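# Place the necklace in the jewelry box's long compartment

## Task

Get the entire necklace inside the long compartment of the jewelry box so that it stays there on its own, not held in place by a gripper; then open the gripper and pull the arm away.

## Robot and tools

ROBOT. Two six-joint arms, left_arm and right_arm, each ending in a parallel two-finger gripper. Base roots in the scene frame: left_arm at (+0.001, +0.267, 0) m, quat_wxyz (+0.998, 0, 0, +0.061); right_arm at (+0.017, -0.316, 0) m, quat_wxyz (+0.999, 0, 0, +0.043). Joint ranges in rad, base to hand: waist -2.618 to 3.054, shoulder 0.000 to 3.142, elbow 0.000 to 3.142, wrist pitch -1.571 to 1.571, wrist yaw -1.571 to 1.571, wrist roll -2.094 to 2.094. The elbow never fully straightens.

FRAMES. Scene frame: origin on the tabletop midway between the arms, +x away from the robot across the table, +z up, left_arm on the +y side. The arm names do not refer to image sides. Gripper frame: fingers extend along its +z and close along its y. The reported end_effector_position sits between the finger pads, roughly 1 cm short of the tips.

THE 14-NUMBER ROW. Used by both execute_actions and move. Order: dx, dy, dz, rx, ry, rz, opening for left_arm, then the same seven for right_arm. Every value lies in [-1, 1]. The first six per arm are an offset, not a pose, expressed in that gripper's own axes and measured from the gripper pose in the latest result that showed it (before any such result in the scene, and for the second or later call within one reply, measured from where the arm is when the action begins). Scale: 1.0 equals 0.6 m of translation or 180 degrees of rotation; rx, ry, rz form a single rotation vector. Opening is absolute: +1 fully open (0.093 m), -1 closed. Rows do not accumulate; each is counted from the same reference. All-zero offsets drive the arm back to its reference pose, so they are not a way to pause. To keep one arm still, give it the offset back to where it should be in a reply's first call, zeros afterwards, and always its desired opening.

TOOLS.
- execute_actions {actions, pictures}: actions holds at most one item. Empty list: just report state. {"rows": [...], "steps": n}: 1 to 15 rows, n at most 15 (default 15), each step 1/30 s; the final row repeats if steps exceed rows. {"steps": n} alone: a wait of up to 300 steps counted from the previous result, so your reply time uses some of them. pictures (bool) toggles images. A rejected call moves nothing.
- move {target, speed}: target is one 14-number row as above. Each gripper follows a straight line toward its target; both finish together, taking 0.5 to 10 s (cut off at 10 s if longer). speed in m/s, 0.002 to 0.5, default 0.25; turning capped at twice that in rad/s. No slowing for obstacles or the other arm; grippers lag, wander and can overshoot the speed near full reach. Opening is sent at the start. The result adds a "move:" line with the outcome (done, off_target, moving, held, fault), any limits (paced = pose clipped; held = some steps blocked, after which the arm may lunge), and each gripper's distance from its target.
- wait {seconds}: 0 to 10 s, sends nothing new.
- zoom_image {camera, region}: camera is cam_head_left, cam_head_right, cam_high, cam_left_wrist or cam_right_wrist (all 504x504); region [x0, y0, x1, y1] in pixels from the top-left, no larger than 504 by 504.
- read_manual {section}: only "licences"; no motion.
- finished_scene {scene}: the number of the scene being closed. Irreversible; its result states success. A reply with no tool call ends everything.

MOTION FACTS. Each control step the commanded pose is clipped to 70 mm and 16 degrees from the measured pose, then solved by damped IK, favouring position over orientation. Friction may leave a gripper up to ~31 mm short, and tiny commands may not move it. After an action ends the arm only continues to its last clipped pose, so read the result and send the remainder. Printed positions grow less accurate at long reach.

RESULT LINES. The state line gives each gripper's position (m) and quat_wxyz in the scene frame. "pose unreachable" means the clearance check altered or stopped that arm's command; HELD tags steps where your row was partly or fully withheld. "Hand target" is the pose the controller currently drives toward. grip_measured is the finger motor reading: +1 open, -1 closed, pads meeting near -0.94, plus about 0.0208 per mm of object width, with a fixed per-gripper error up to ±0.02. Squeezing harder means sending a number further below the width reading; keep sending the same closing number to stay gripped. Joint positions end with the opening in metres (bottoms out at zero). Joint torques are noisy with offsets. MOTOR HOT appears at 75 °C; at 90 °C the arm halts 10 s; at 100 °C it goes limp and drops. Fault stops show as FAULT lines.

CAUTIONS. Occasional tugs on held parts or pushes on loose items can happen. Never let anything leave the table. Keep the arms from striking or pushing one another. Approach contacts slowly and without aiming far past the surface; avoid drops, slips and slams. Release only when the necklace rests fully inside the long compartment, then retract.

Each tool is called after "Emit:" in YAML: its name, and indented under it one key for each argument.

## Session

Emit:
execute_actions:
  actions: []

Scene clock: 0.00 s of 4800.00 s.
left_arm: end_effector_position=(+0.3669, +0.2274, +0.2332) grip_measured=+1.000 end_effector_quat_wxyz=(+0.309, +0.567, +0.764, +0.011) | right_arm: end_effector_position=(+0.2988, -0.6412, +0.1793) grip_measured=+0.985 end_effector_quat_wxyz=(+0.059, +0.927, +0.251, +0.271)
Joint positions: left_arm=[-0.063  1.505  1.491 -1.036  0.369  1.235  0.093] | right_arm=[-1.128  1.922  1.808 -1.175 -0.492  1.641  0.093]
Joint velocities: left_arm=[-0.007 -0.002  0.002 -0.051  0.022 -0.022  0.   ] | right_arm=[ 0.012 -0.007 -0.002  0.007 -0.051  0.037 -0.   ]
Joint torques (N m, as the arm reports them, + toward a larger angle): no reading
Hand target (left_arm): +0.367, +0.227, +0.233; +0.309, +0.567, +0.764, +0.011
Hand target (right_arm): +0.299, -0.641, +0.179; +0.059, +0.927, +0.251, +0.271

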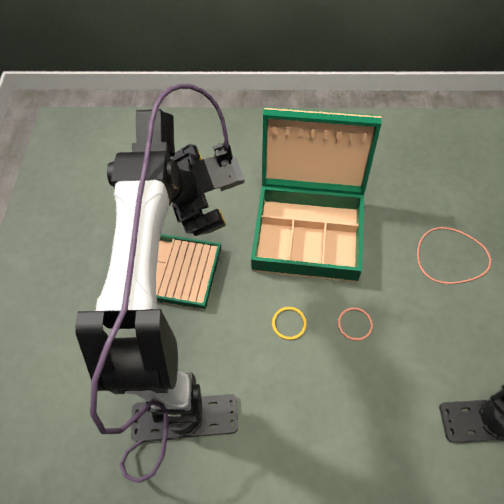

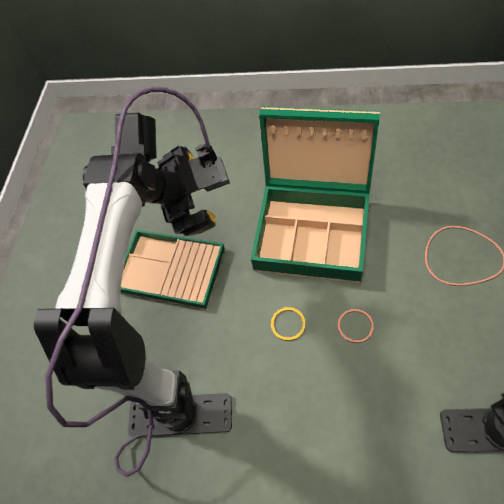

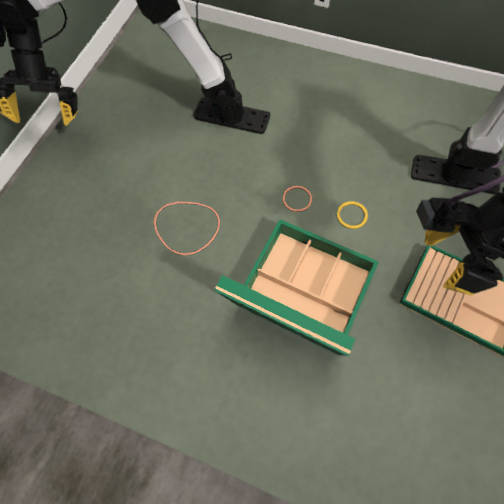

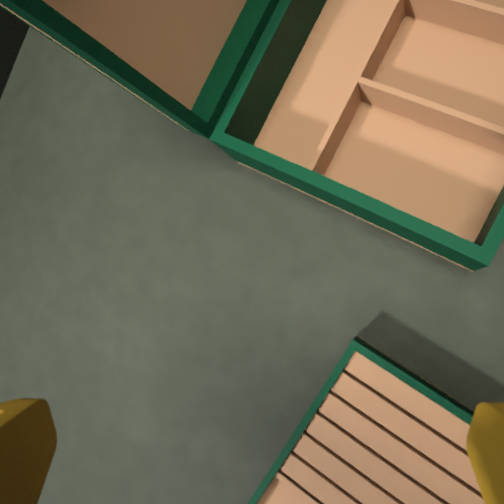

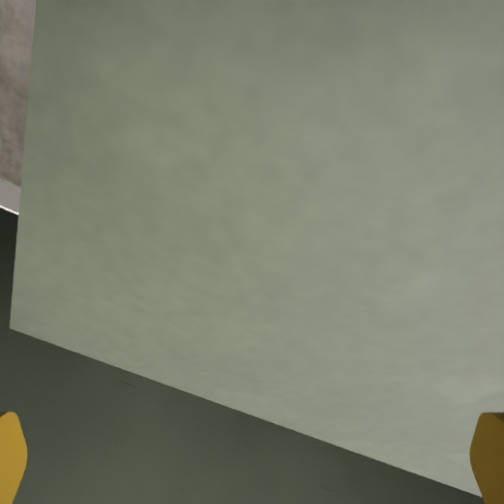

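Emit:
move:
  target: [0,0,0,0,0,0,1,0.2645,-0.562,-0.056,0.235,0.051,-0.803,1]
  speed: 0.4

Emit:
zoom_image:
  camera: "cam_head_left"
  region: [240,100,504,350]

Scene clock: 5.60 s of 4800.00 s.
left_arm: end_effector_position=(+0.3669, +0.2274, +0.2332) grip_measured=+1.000 end_effector_quat_wxyz=(+0.309, +0.567, +0.764, +0.011) | right_arm: end_effector_position=(+0.2657, -0.2672, +0.2096) grip_measured=+0.986 end_effector_quat_wxyz=(+0.040, +0.008, +0.999, +0.033)
Joint positions: left_arm=[-0.063  1.505  1.491 -1.036  0.369  1.235  0.093] | right_arm=[ 0.075  1.46   1.521 -1.542 -0.051  0.179  0.093]
Joint velocities: left_arm=[ 0.002 -0.002 -0.017  0.037 -0.037 -0.066  0.   ] | right_arm=[-0.002 -0.007  0.012 -0.022  0.066  0.066 -0.001]
Joint torques (N m, as the arm reports them, + toward a larger angle): left_arm=[ 0.27 -6.73  6.48  1.41  0.31 -0.07] | right_arm=[ 0.56 -8.59  5.53  0.38  0.17 -0.04]
Hand target (left_arm): +0.367, +0.227, +0.233; +0.309, +0.567, +0.764, +0.011
Hand target (right_arm): +0.257, -0.269, +0.209; +0.033, -0.000, +0.999, +0.027
Off the commanded pose (left_arm): 0.000 m, 0 deg.
Off the commanded pose (right_arm): 0.019 m, 6 deg.
joint sent to its limit (right arm) — the command would take joint 4 (wrist pitch) past its lower limit, so that joint was sent only as far as its limit.
move: off_target (right_arm)

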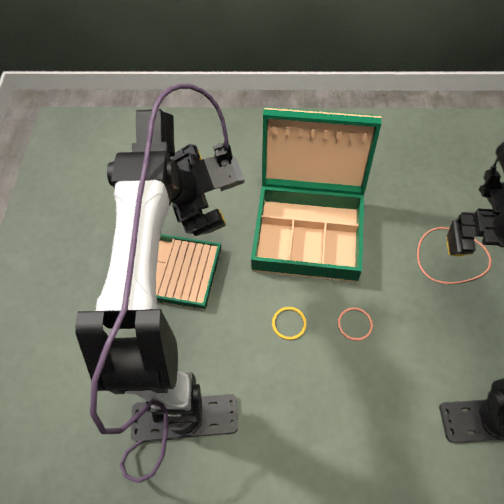

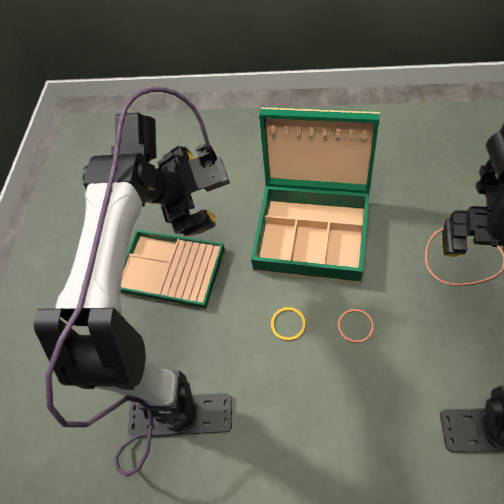

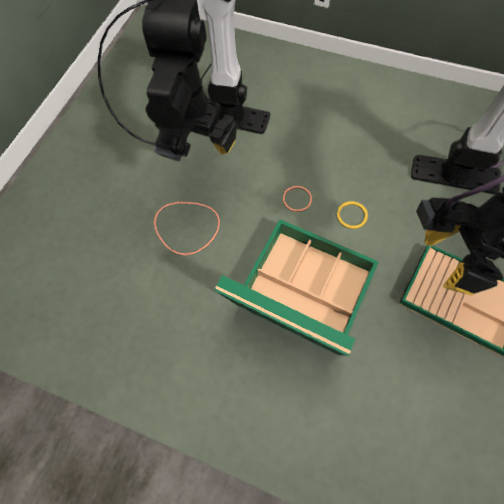

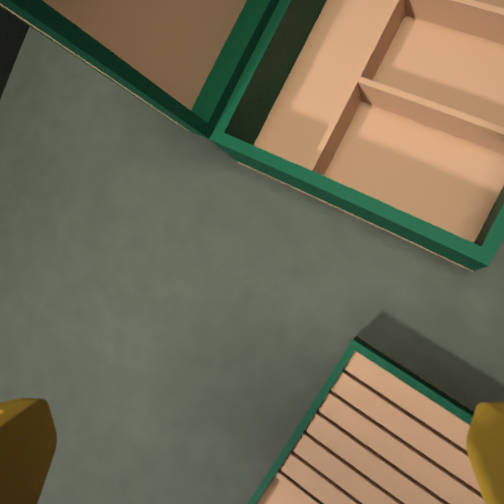

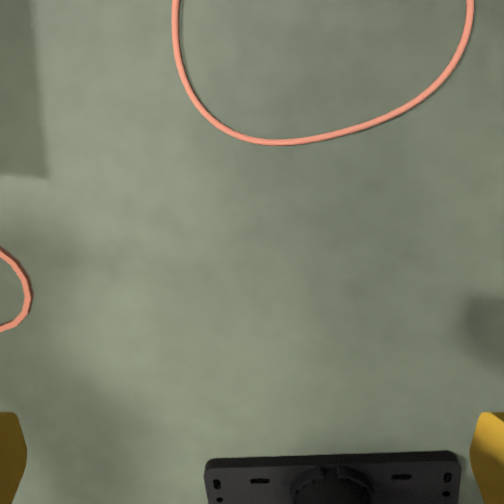

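Region (240, 100, 504, 350) of cam_head_left's 504x504 image, scaled by 1.909, with more detail than that image has; it fills the top 477 rows of this view, and the rest is white.

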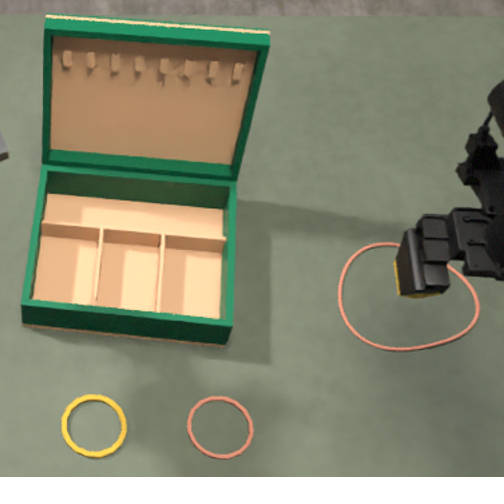

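Emit:
move:
  target: [0,0,0,0,0,0,1,-0.152,0.097,0.287,0.021,0.025,-0.005,0]

Scene clock: 9.07 s of 4800.00 s.
left_arm: end_effector_position=(+0.3669, +0.2274, +0.2332) grip_measured=+1.000 end_effector_quat_wxyz=(+0.309, +0.567, +0.764, +0.011) | right_arm: end_effector_position=(+0.3613, -0.2054, +0.0462) grip_measured=+0.002 end_effector_quat_wxyz=(-0.016, -0.002, +1.000, +0.002)
Joint positions: left_arm=[-0.063  1.505  1.491 -1.036  0.369  1.235  0.093] | right_arm=[ 0.22   1.982  1.473 -1.091 -0.013  0.301  0.045]
Joint velocities: left_arm=[-0.007  0.002  0.012 -0.007 -0.007 -0.037  0.   ] | right_arm=[-0.002  0.012  0.002 -0.007  0.022 -0.037 -0.   ]
Joint torques (N m, as the arm reports them, + toward a larger angle): left_arm=[ 0.27 -6.75  6.48  1.41  0.31 -0.08] | right_arm=[  0.53 -12.05   7.93   0.48   0.18   0.14]
Hand target (left_arm): +0.367, +0.227, +0.233; +0.309, +0.567, +0.764, +0.011
Hand target (right_arm): +0.370, -0.202, +0.047; -0.001, +0.001, +1.000, +0.003
Off the commanded pose (left_arm): 0.000 m, 0 deg.
Off the commanded pose (right_arm): 0.012 m, 2 deg.
move: off_target (right_arm)

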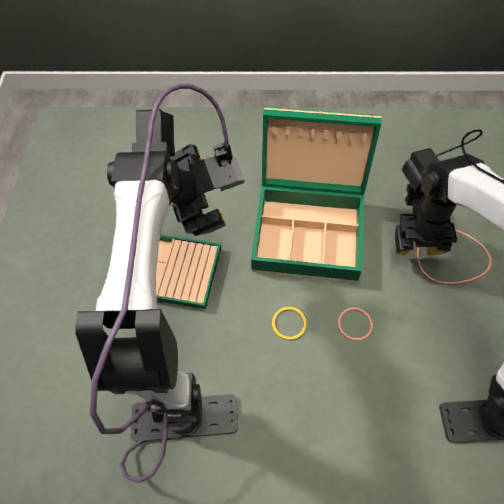

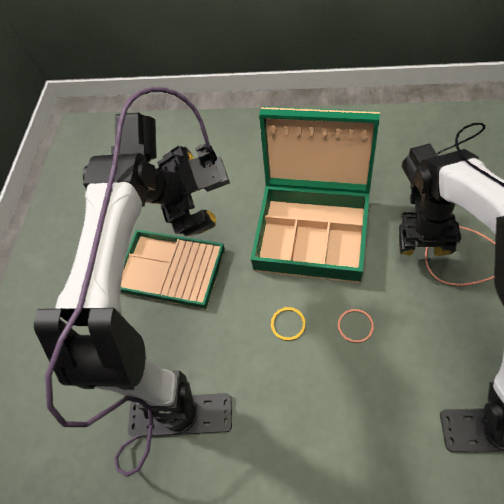

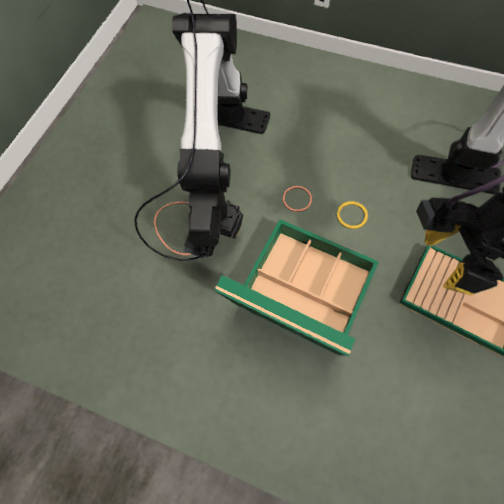

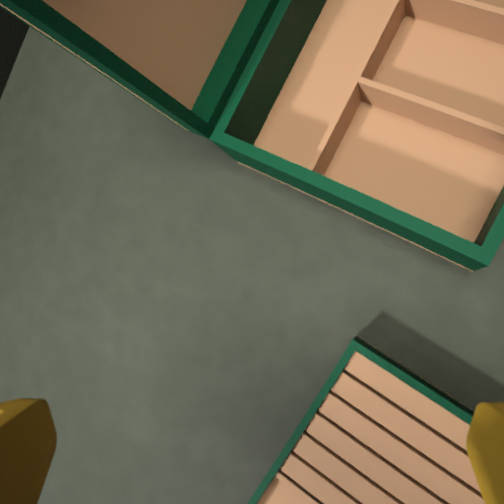

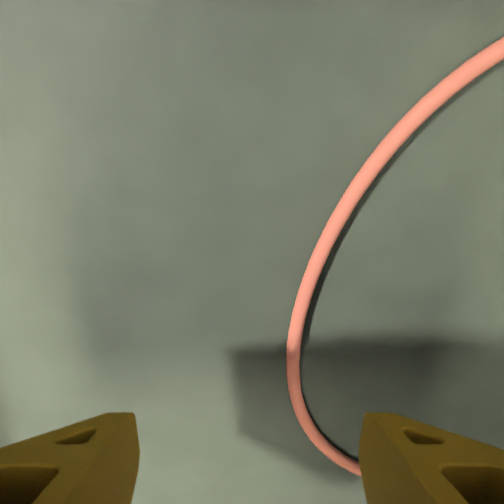

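Emit:
move:
  target: [0,0,0,0,0,0,1,-0.01,-0.024,0.062,0,0,0,0]
  speed: 0.08

Scene clock: 10.33 s of 4800.00 s.
left_arm: end_effector_position=(+0.3669, +0.2274, +0.2332) grip_measured=+1.000 end_effector_quat_wxyz=(+0.309, +0.567, +0.764, +0.011) | right_arm: end_effector_position=(+0.3647, -0.2174, +0.0193) grip_measured=+0.002 end_effector_quat_wxyz=(-0.014, +0.000, +1.000, +0.003)
Joint positions: left_arm=[-0.063  1.505  1.491 -1.036  0.369  1.235  0.093] | right_arm=[ 0.185  2.01   1.402 -0.987 -0.013  0.271  0.045]
Joint velocities: left_arm=[-0.007 -0.007  0.007 -0.037 -0.022 -0.007  0.   ] | right_arm=[-0.007  0.002  0.002  0.007  0.007 -0.154 -0.   ]
Joint torques (N m, as the arm reports them, + toward a larger angle): left_arm=[ 0.28 -6.73  6.47  1.41  0.31 -0.07] | right_arm=[ -0.42 -11.22   5.2    0.58   0.15  -0.03]
Hand target (left_arm): +0.367, +0.227, +0.233; +0.309, +0.567, +0.764, +0.011
Hand target (right_arm): +0.365, -0.220, +0.009; -0.016, -0.002, +1.000, +0.001
Off the commanded pose (left_arm): 0.000 m, 0 deg.
Off the commanded pose (right_arm): 0.011 m, 0 deg.
move: off_target (right_arm)

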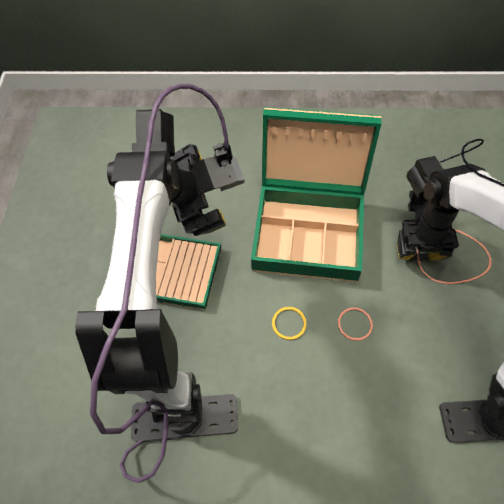

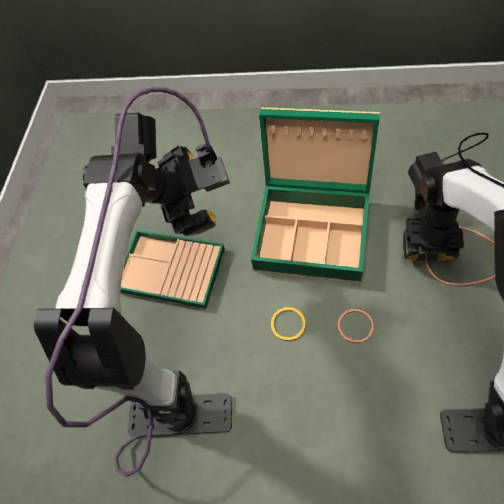

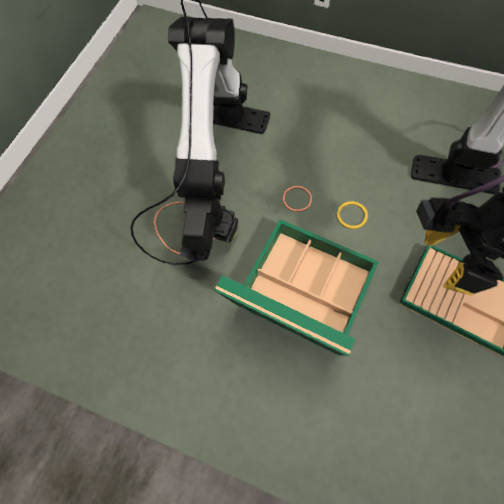

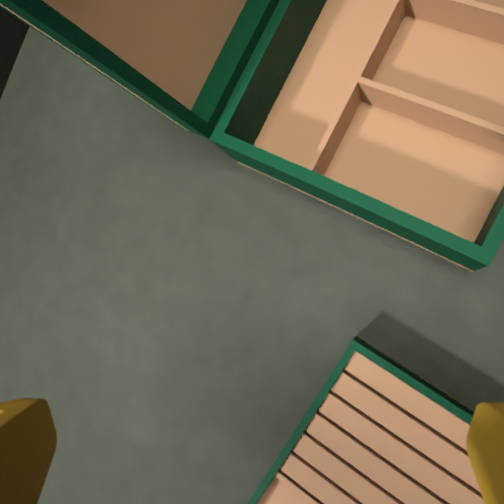

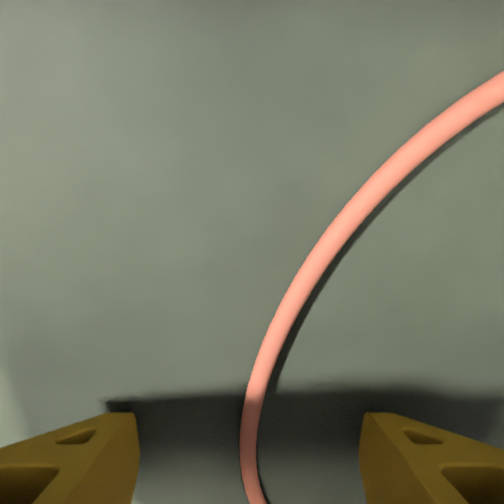

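Emit:
move:
  target: [0,0,0,0,0,0,1,0,0,0.036,0,0,0,-0.3]
  speed: 0.05

Emit:
move:
  target: [0,0,0,0,0,0,1,0,0,0,0,0,0,-1]

Emit:
move:
  target: [0,0,0,0,0,0,1,0,0,-0.15,0,0,0,-1]
  speed: 0.1

Scene clock: 11.47 s of 4800.00 s.
left_arm: end_effector_position=(+0.3669, +0.2274, +0.2332) grip_measured=+1.000 end_effector_quat_wxyz=(+0.309, +0.567, +0.764, +0.011) | right_arm: end_effector_position=(+0.3647, -0.2172, +0.0179) grip_measured=-0.298 end_effector_quat_wxyz=(-0.013, -0.000, +1.000, +0.004)
Joint positions: left_arm=[-0.063  1.505  1.491 -1.036  0.369  1.235  0.093] | right_arm=[ 0.185  2.01   1.396 -0.979 -0.014  0.27   0.031]
Joint velocities: left_arm=[ 0.017 -0.012 -0.022  0.037 -0.051 -0.037  0.   ] | right_arm=[-0.007  0.002  0.017 -0.022  0.051 -0.007  0.   ]
Joint torques (N m, as the arm reports them, + toward a larger angle): left_arm=[ 0.26 -6.74  6.48  1.41  0.31 -0.08] | right_arm=[  0.14 -10.55   3.08   0.96   0.13   0.07]
Hand target (left_arm): +0.367, +0.227, +0.233; +0.309, +0.567, +0.764, +0.011
Hand target (right_arm): +0.363, -0.218, -0.001; -0.015, +0.000, +1.000, +0.003
Off the commanded pose (left_arm): 0.000 m, 0 deg.
Off the commanded pose (right_arm): 0.020 m, 0 deg.
move: off_target (right_arm)

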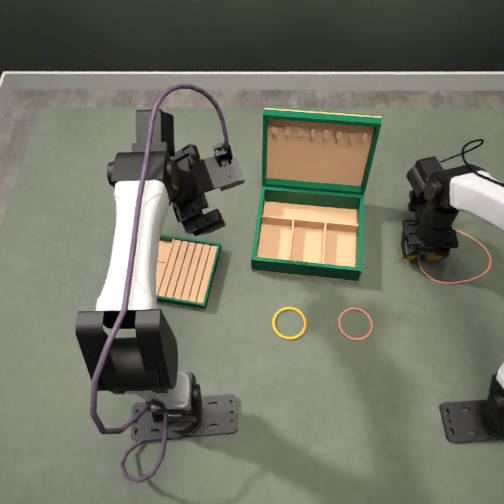

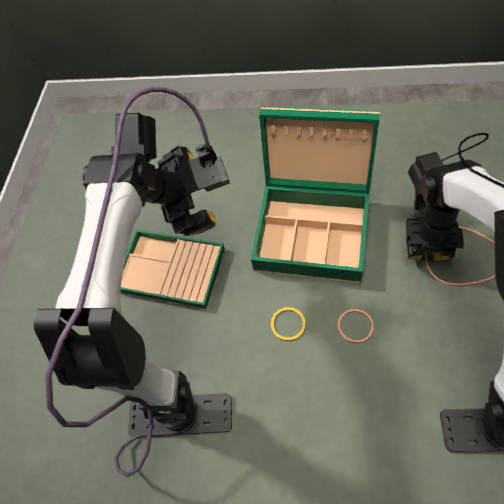

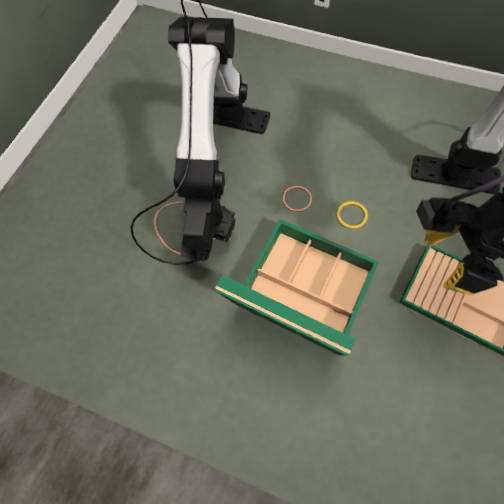

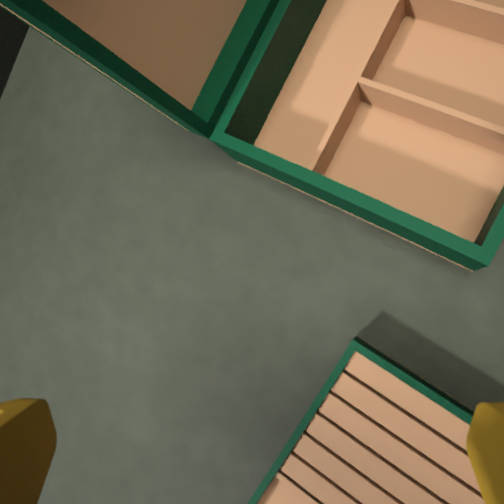

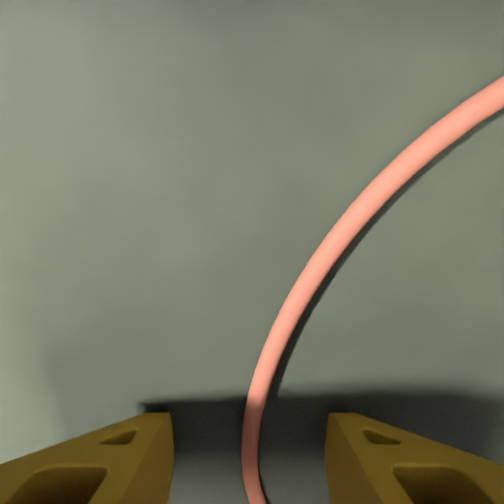

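Scene clock: 11.97 s of 4800.00 s.
left_arm: end_effector_position=(+0.3669, +0.2274, +0.2332) grip_measured=+1.000 end_effector_quat_wxyz=(+0.309, +0.567, +0.764, +0.011) | right_arm: end_effector_position=(+0.3646, -0.2162, +0.0187) grip_measured=-1.000 end_effector_quat_wxyz=(-0.012, -0.000, +1.000, +0.007)
Joint positions: left_arm=[-0.063  1.505  1.491 -1.036  0.369  1.235  0.093] | right_arm=[ 0.186  2.008  1.396 -0.979 -0.019  0.27   0.   ]
Joint velocities: left_arm=[-0.007  0.002 -0.007 -0.007  0.022 -0.051  0.   ] | right_arm=[ 0.002 -0.012  0.007  0.037  0.007 -0.007  0.   ]
Joint torques (N m, as the arm reports them, + toward a larger angle): left_arm=[ 0.26 -6.74  6.48  1.41  0.31 -0.07] | right_arm=[  0.08 -12.57   6.45   0.29   0.18   0.05]
Hand target (left_arm): +0.367, +0.227, +0.233; +0.309, +0.567, +0.764, +0.011
Hand target (right_arm): +0.365, -0.217, +0.018; -0.013, -0.000, +1.000, +0.004
Off the commanded pose (left_arm): 0.000 m, 0 deg.
Off the commanded pose (right_arm): 0.001 m, 0 deg.
move: done

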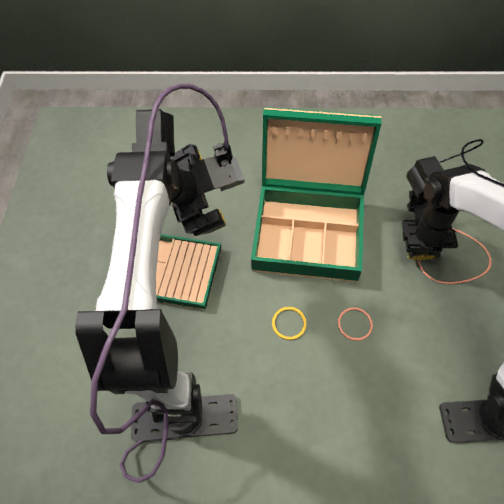

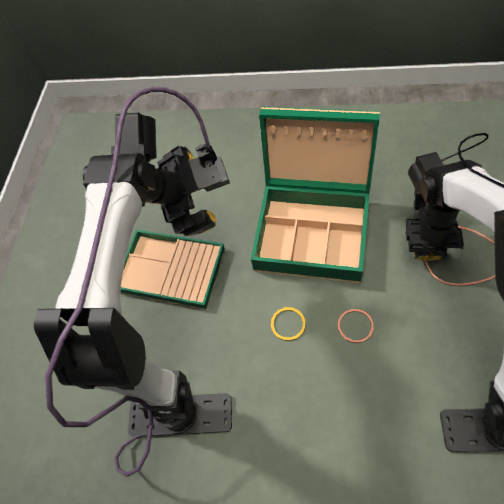

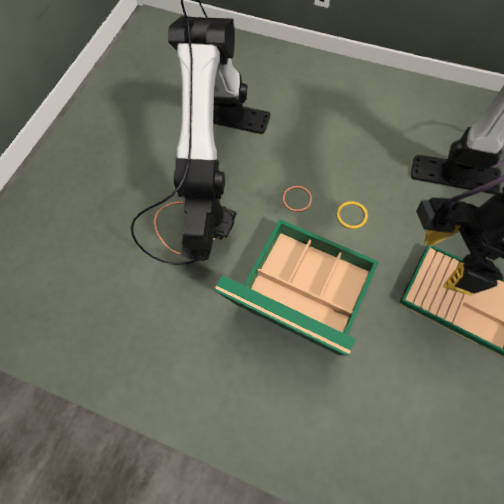

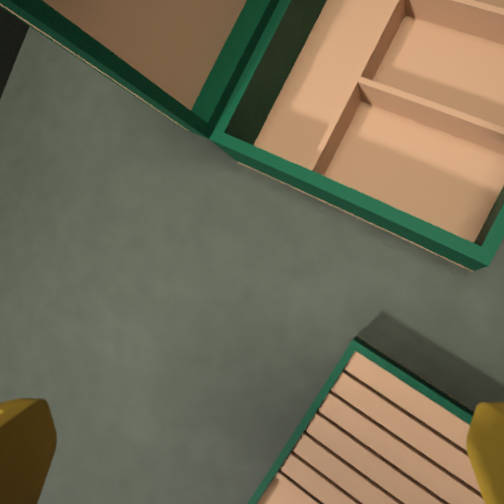

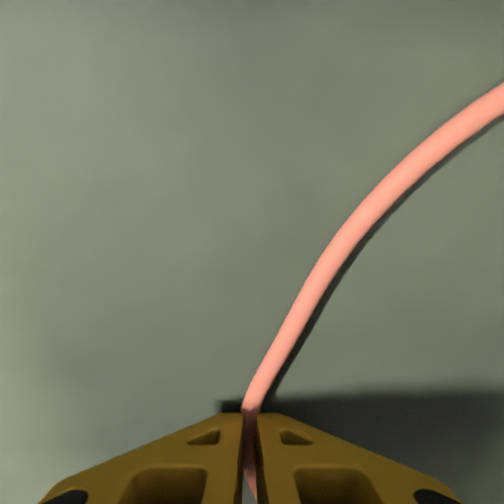

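Scene clock: 13.47 s of 4800.00 s.
left_arm: end_effector_position=(+0.3669, +0.2274, +0.2332) grip_measured=+1.000 end_effector_quat_wxyz=(+0.309, +0.567, +0.764, +0.011) | right_arm: end_effector_position=(+0.3678, -0.2153, +0.1002) grip_measured=-1.000 end_effector_quat_wxyz=(-0.017, -0.000, +1.000, +0.005)
Joint positions: left_arm=[-0.063  1.505  1.491 -1.036  0.369  1.235  0.093] | right_arm=[ 0.186  1.961  1.66  -1.299 -0.019  0.27   0.   ]
Joint velocities: left_arm=[0.007 0.002 0.002 0.007 0.007 0.051 0.   ] | right_arm=[ 0.002  0.007 -0.012 -0.007 -0.022 -0.022  0.   ]
Joint torques (N m, as the arm reports them, + toward a larger angle): left_arm=[ 0.28 -6.76  6.48  1.41  0.31 -0.08] | right_arm=[ -0.16 -13.74   8.1    0.07   0.13   0.02]
Hand target (left_arm): +0.367, +0.227, +0.233; +0.309, +0.567, +0.764, +0.011
Hand target (right_arm): +0.368, -0.217, +0.109; -0.012, -0.000, +1.000, +0.006
Off the commanded pose (left_arm): 0.000 m, 0 deg.
Off the commanded pose (right_arm): 0.009 m, 1 deg.
move: done

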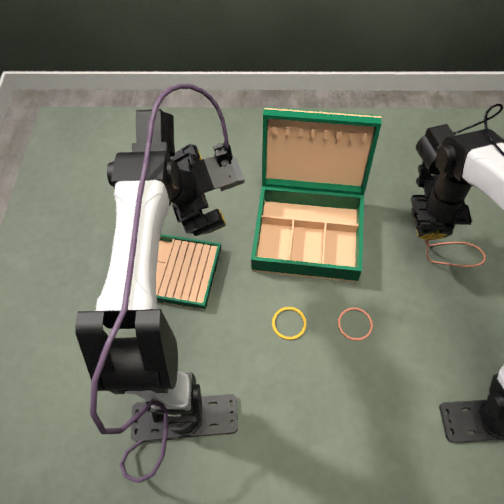

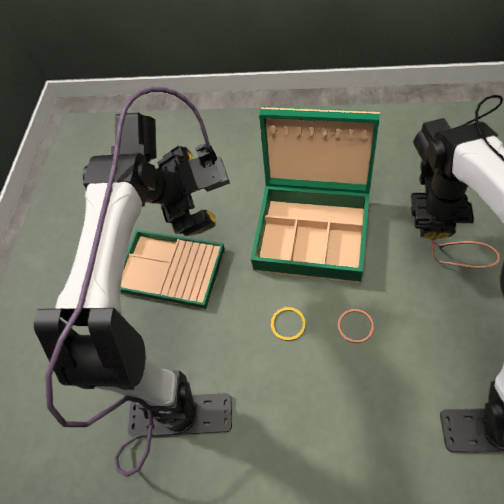

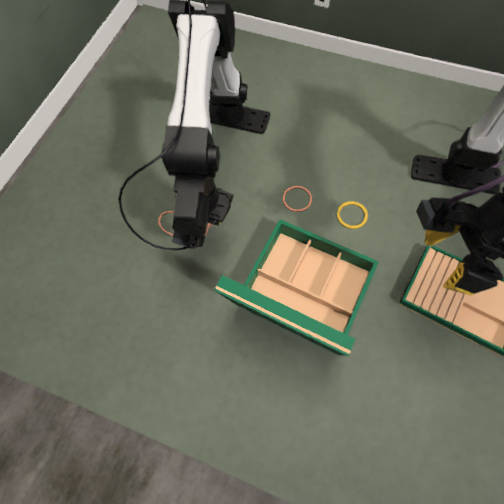

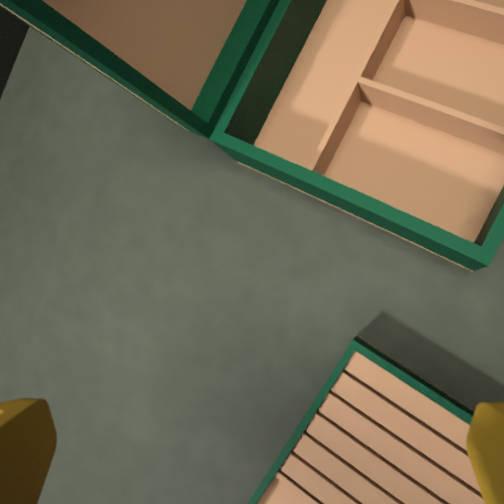

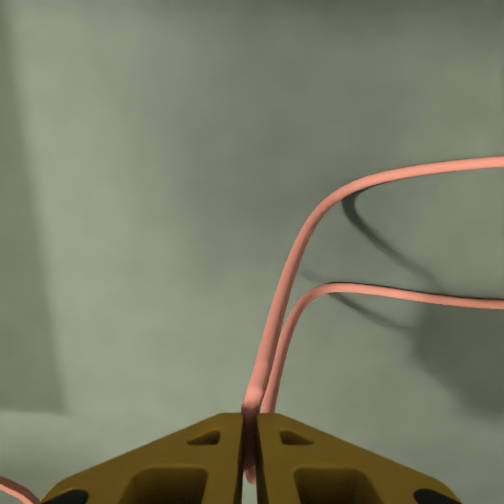

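Emit:
move:
  target: [0.173,-0.084,-0.137,0,0,0,1,0.05,0.1,-0.35,0,-0.27,0,-1]
  speed: 0.15

Scene clock: 17.43 s of 4800.00 s.
left_arm: end_effector_position=(+0.2707, +0.3288, +0.2325) grip_measured=+1.000 end_effector_quat_wxyz=(+0.300, +0.570, +0.764, +0.014) | right_arm: end_effector_position=(+0.3457, -0.1586, +0.2986) grip_measured=-1.000 end_effector_quat_wxyz=(+0.371, -0.007, +0.928, -0.010)
Joint positions: left_arm=[ 0.426  1.341  1.386 -1.332  0.548  1.749  0.093] | right_arm=[ 0.559  1.464  1.648 -1.112  0.439  0.48   0.   ]
Joint velocities: left_arm=[ 0.002 -0.017 -0.002 -0.007 -0.007  0.051  0.   ] | right_arm=[ 0.012 -0.002  0.012 -0.037  0.037 -0.022  0.   ]
Joint torques (N m, as the arm reports them, + toward a larger angle): left_arm=[ 1.19 -5.94  4.91  0.73  0.5   0.04] | right_arm=[ 0.64 -9.06  8.77  1.89  0.41  0.15]
Hand target (left_arm): +0.265, +0.328, +0.232; +0.301, +0.570, +0.764, +0.012
Hand target (right_arm): +0.347, -0.157, +0.313; +0.393, +0.002, +0.919, +0.003
Off the commanded pose (left_arm): 0.005 m, 1 deg.
Off the commanded pose (right_arm): 0.013 m, 4 deg.
move: off_target (right_arm)

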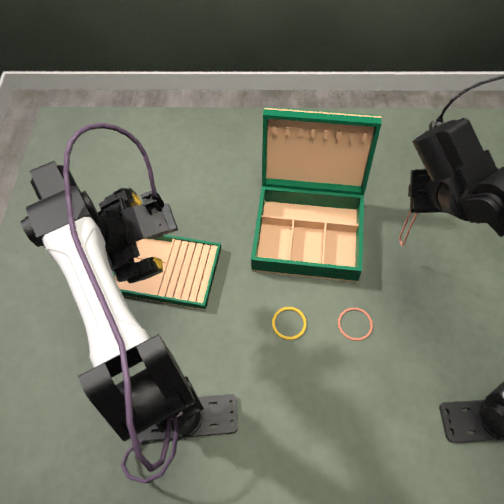

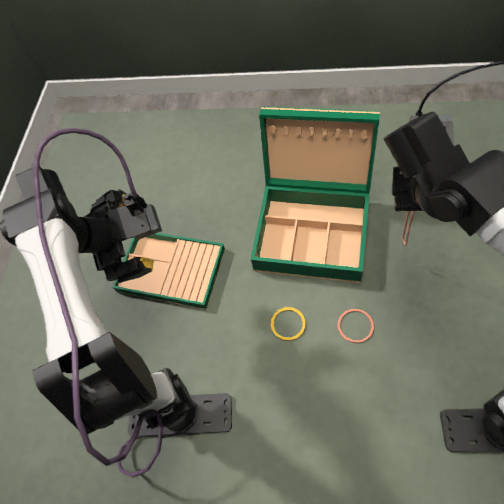

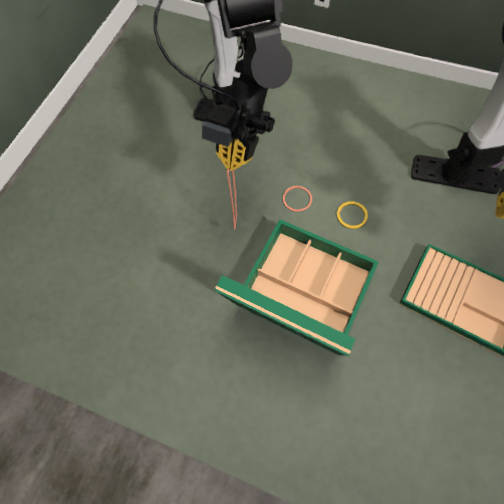

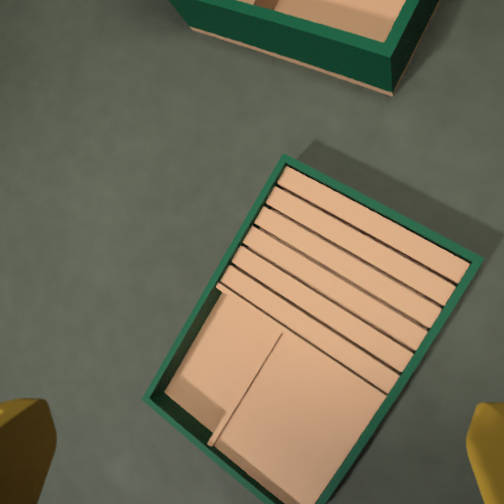

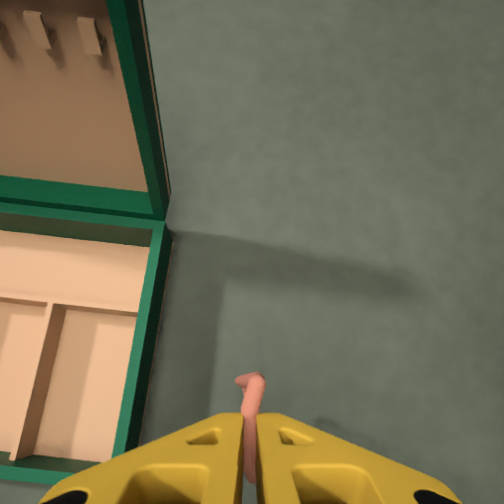

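Emit:
move:
  target: [0,0,0,0,0,0,1,-0.07,0,-0.074,0,0,0,-1]
  speed: 0.15

Emit:
move:
  target: [0,0,0,0,0,0,1,-0.14,0.33,0.12,0,0,0,-1]
  speed: 0.08

Emit:
zoom_image:
  camera: "cam_high"
  region: [190,130,420,360]

Scene clock: 21.43 s of 4800.00 s.
left_arm: end_effector_position=(+0.2704, +0.3285, +0.2326) grip_measured=+1.000 end_effector_quat_wxyz=(+0.300, +0.571, +0.764, +0.014) | right_arm: end_effector_position=(+0.3452, -0.1594, +0.3619) grip_measured=-1.000 end_effector_quat_wxyz=(+0.378, -0.005, +0.926, -0.007)
Joint positions: left_arm=[ 0.426  1.341  1.386 -1.334  0.549  1.752  0.093] | right_arm=[ 0.559  1.592  2.055 -1.374  0.442  0.48   0.   ]
Joint velocities: left_arm=[-0.017  0.002 -0.007 -0.051  0.007 -0.007  0.   ] | right_arm=[ 0.002 -0.007  0.012 -0.051 -0.066 -0.095  0.   ]
Joint torques (N m, as the arm reports them, + toward a larger angle): left_arm=[ 0.27 -4.64  5.95  0.89  0.42 -0.11] | right_arm=[ 0.36 -6.69  7.98  1.56  0.34  0.08]
Hand target (left_arm): +0.271, +0.329, +0.233; +0.300, +0.570, +0.764, +0.014
Hand target (right_arm): +0.346, -0.157, +0.359; +0.371, -0.007, +0.928, -0.010
Off the commanded pose (left_arm): 0.000 m, 0 deg.
Off the commanded pose (right_arm): 0.003 m, 1 deg.
move: done

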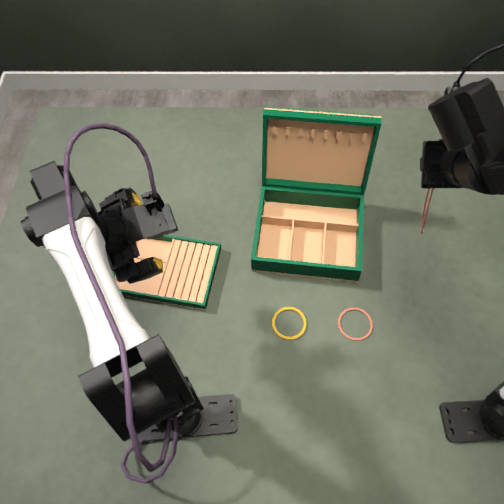

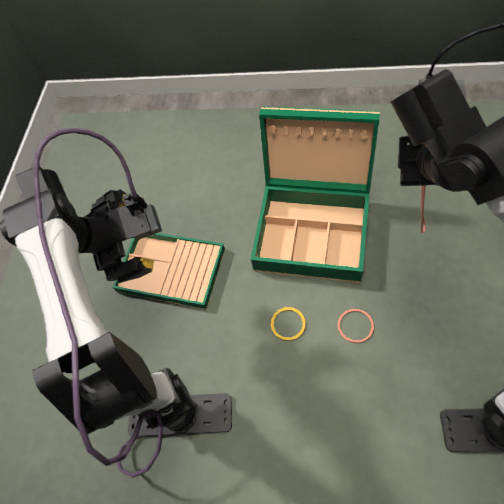

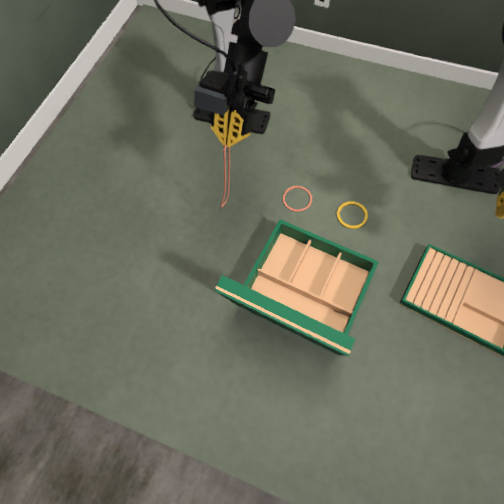

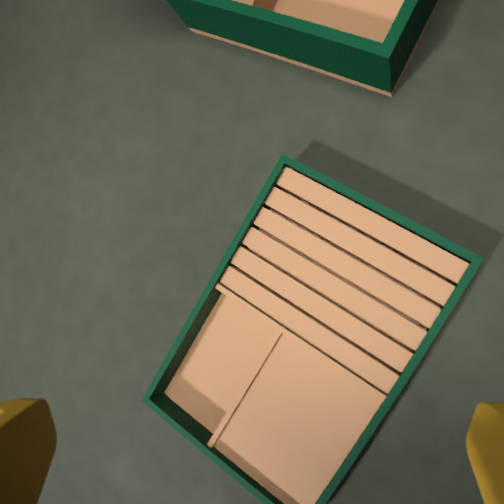

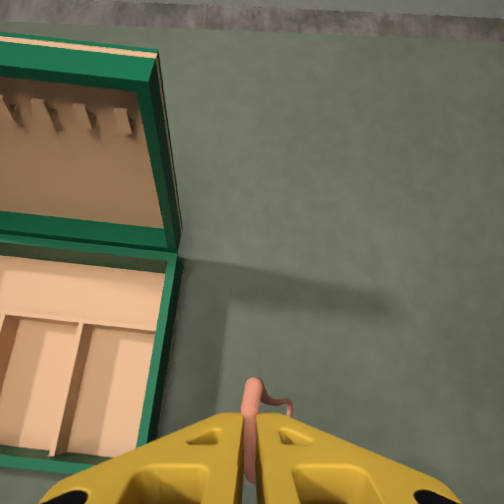

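Scene clock: 24.87 s of 4800.00 s.
left_arm: end_effector_position=(+0.2704, +0.3285, +0.2326) grip_measured=+1.000 end_effector_quat_wxyz=(+0.300, +0.571, +0.764, +0.014) | right_arm: end_effector_position=(+0.4542, +0.0293, +0.3633) grip_measured=-1.000 end_effector_quat_wxyz=(+0.495, -0.034, +0.865, +0.075)
Joint positions: left_arm=[ 0.426  1.341  1.386 -1.334  0.549  1.752  0.093] | right_arm=[ 0.739  2.299  2.852 -1.173  0.54   0.462  0.   ]
Joint velocities: left_arm=[ 0.007  0.002 -0.002 -0.066  0.022 -0.007  0.   ] | right_arm=[-0.002 -0.007  0.012  0.022  0.037 -0.007  0.   ]
Joint torques (N m, as the arm reports them, + toward a larger angle): left_arm=[ 0.27 -4.65  5.93  0.87  0.43 -0.07] | right_arm=[  0.62 -13.97   7.99   2.31   0.39  -0.04]
Hand target (left_arm): +0.270, +0.328, +0.233; +0.300, +0.571, +0.764, +0.014
Hand target (right_arm): +0.457, +0.036, +0.365; +0.505, -0.037, +0.859, +0.078
Off the commanded pose (left_arm): 0.000 m, 0 deg.
Off the commanded pose (right_arm): 0.010 m, 18 deg; orientation clipped at the last step of the last action.
elbow stopped short (right arm): the move would have taken joint 3 (elbow) straighter than the controller allows; a more bent joint 3 avoids this.
move: off_target (right_arm); limits=paced

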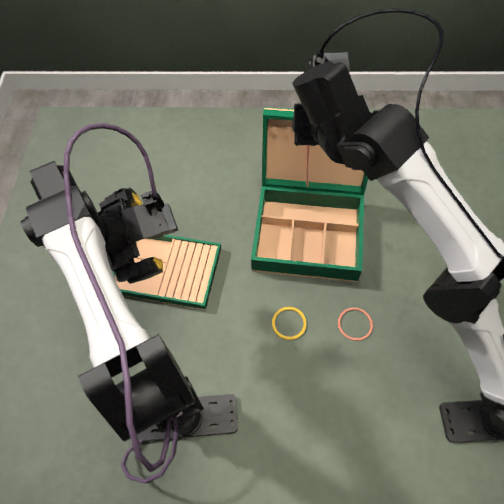

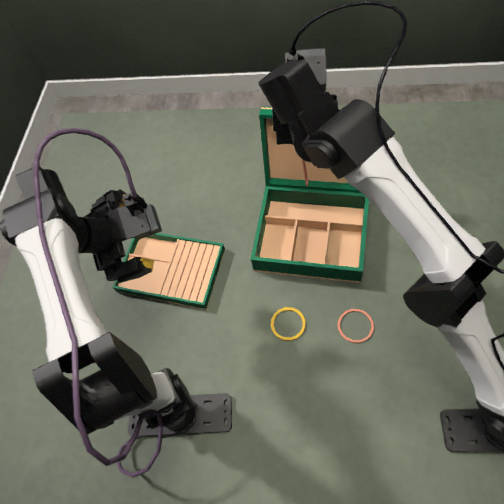

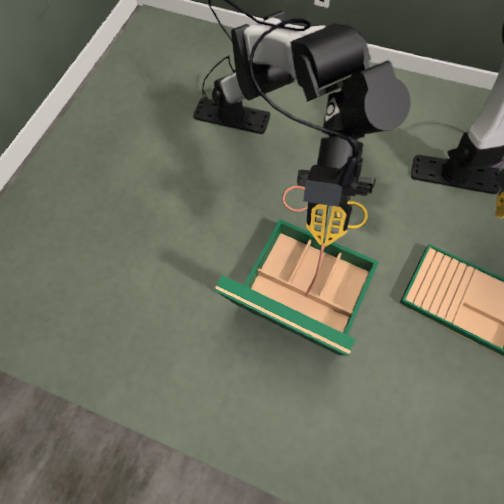

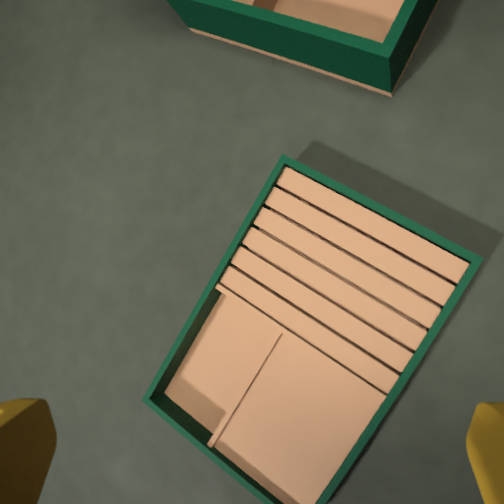

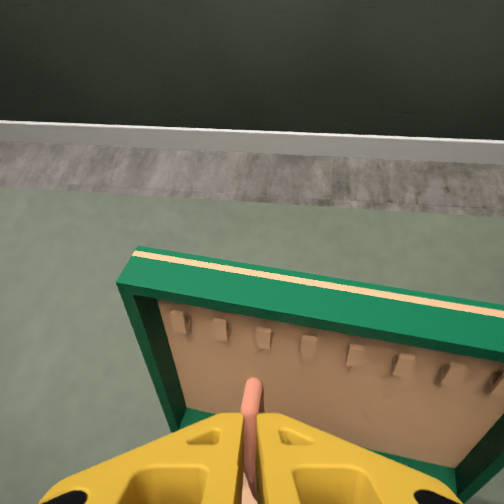

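Region (190, 130, 420, 360) of cam_high's 504x504 image, scaled by 2.191, with more detail than that image has.

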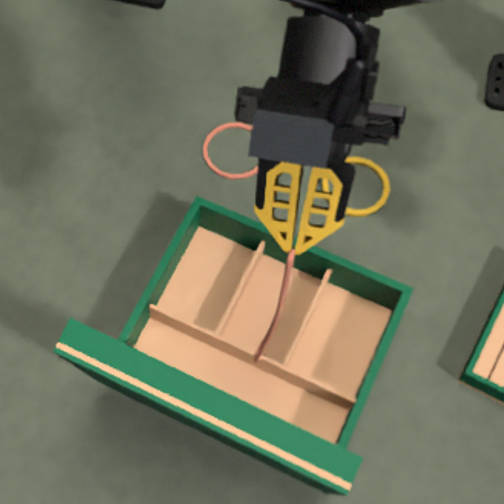

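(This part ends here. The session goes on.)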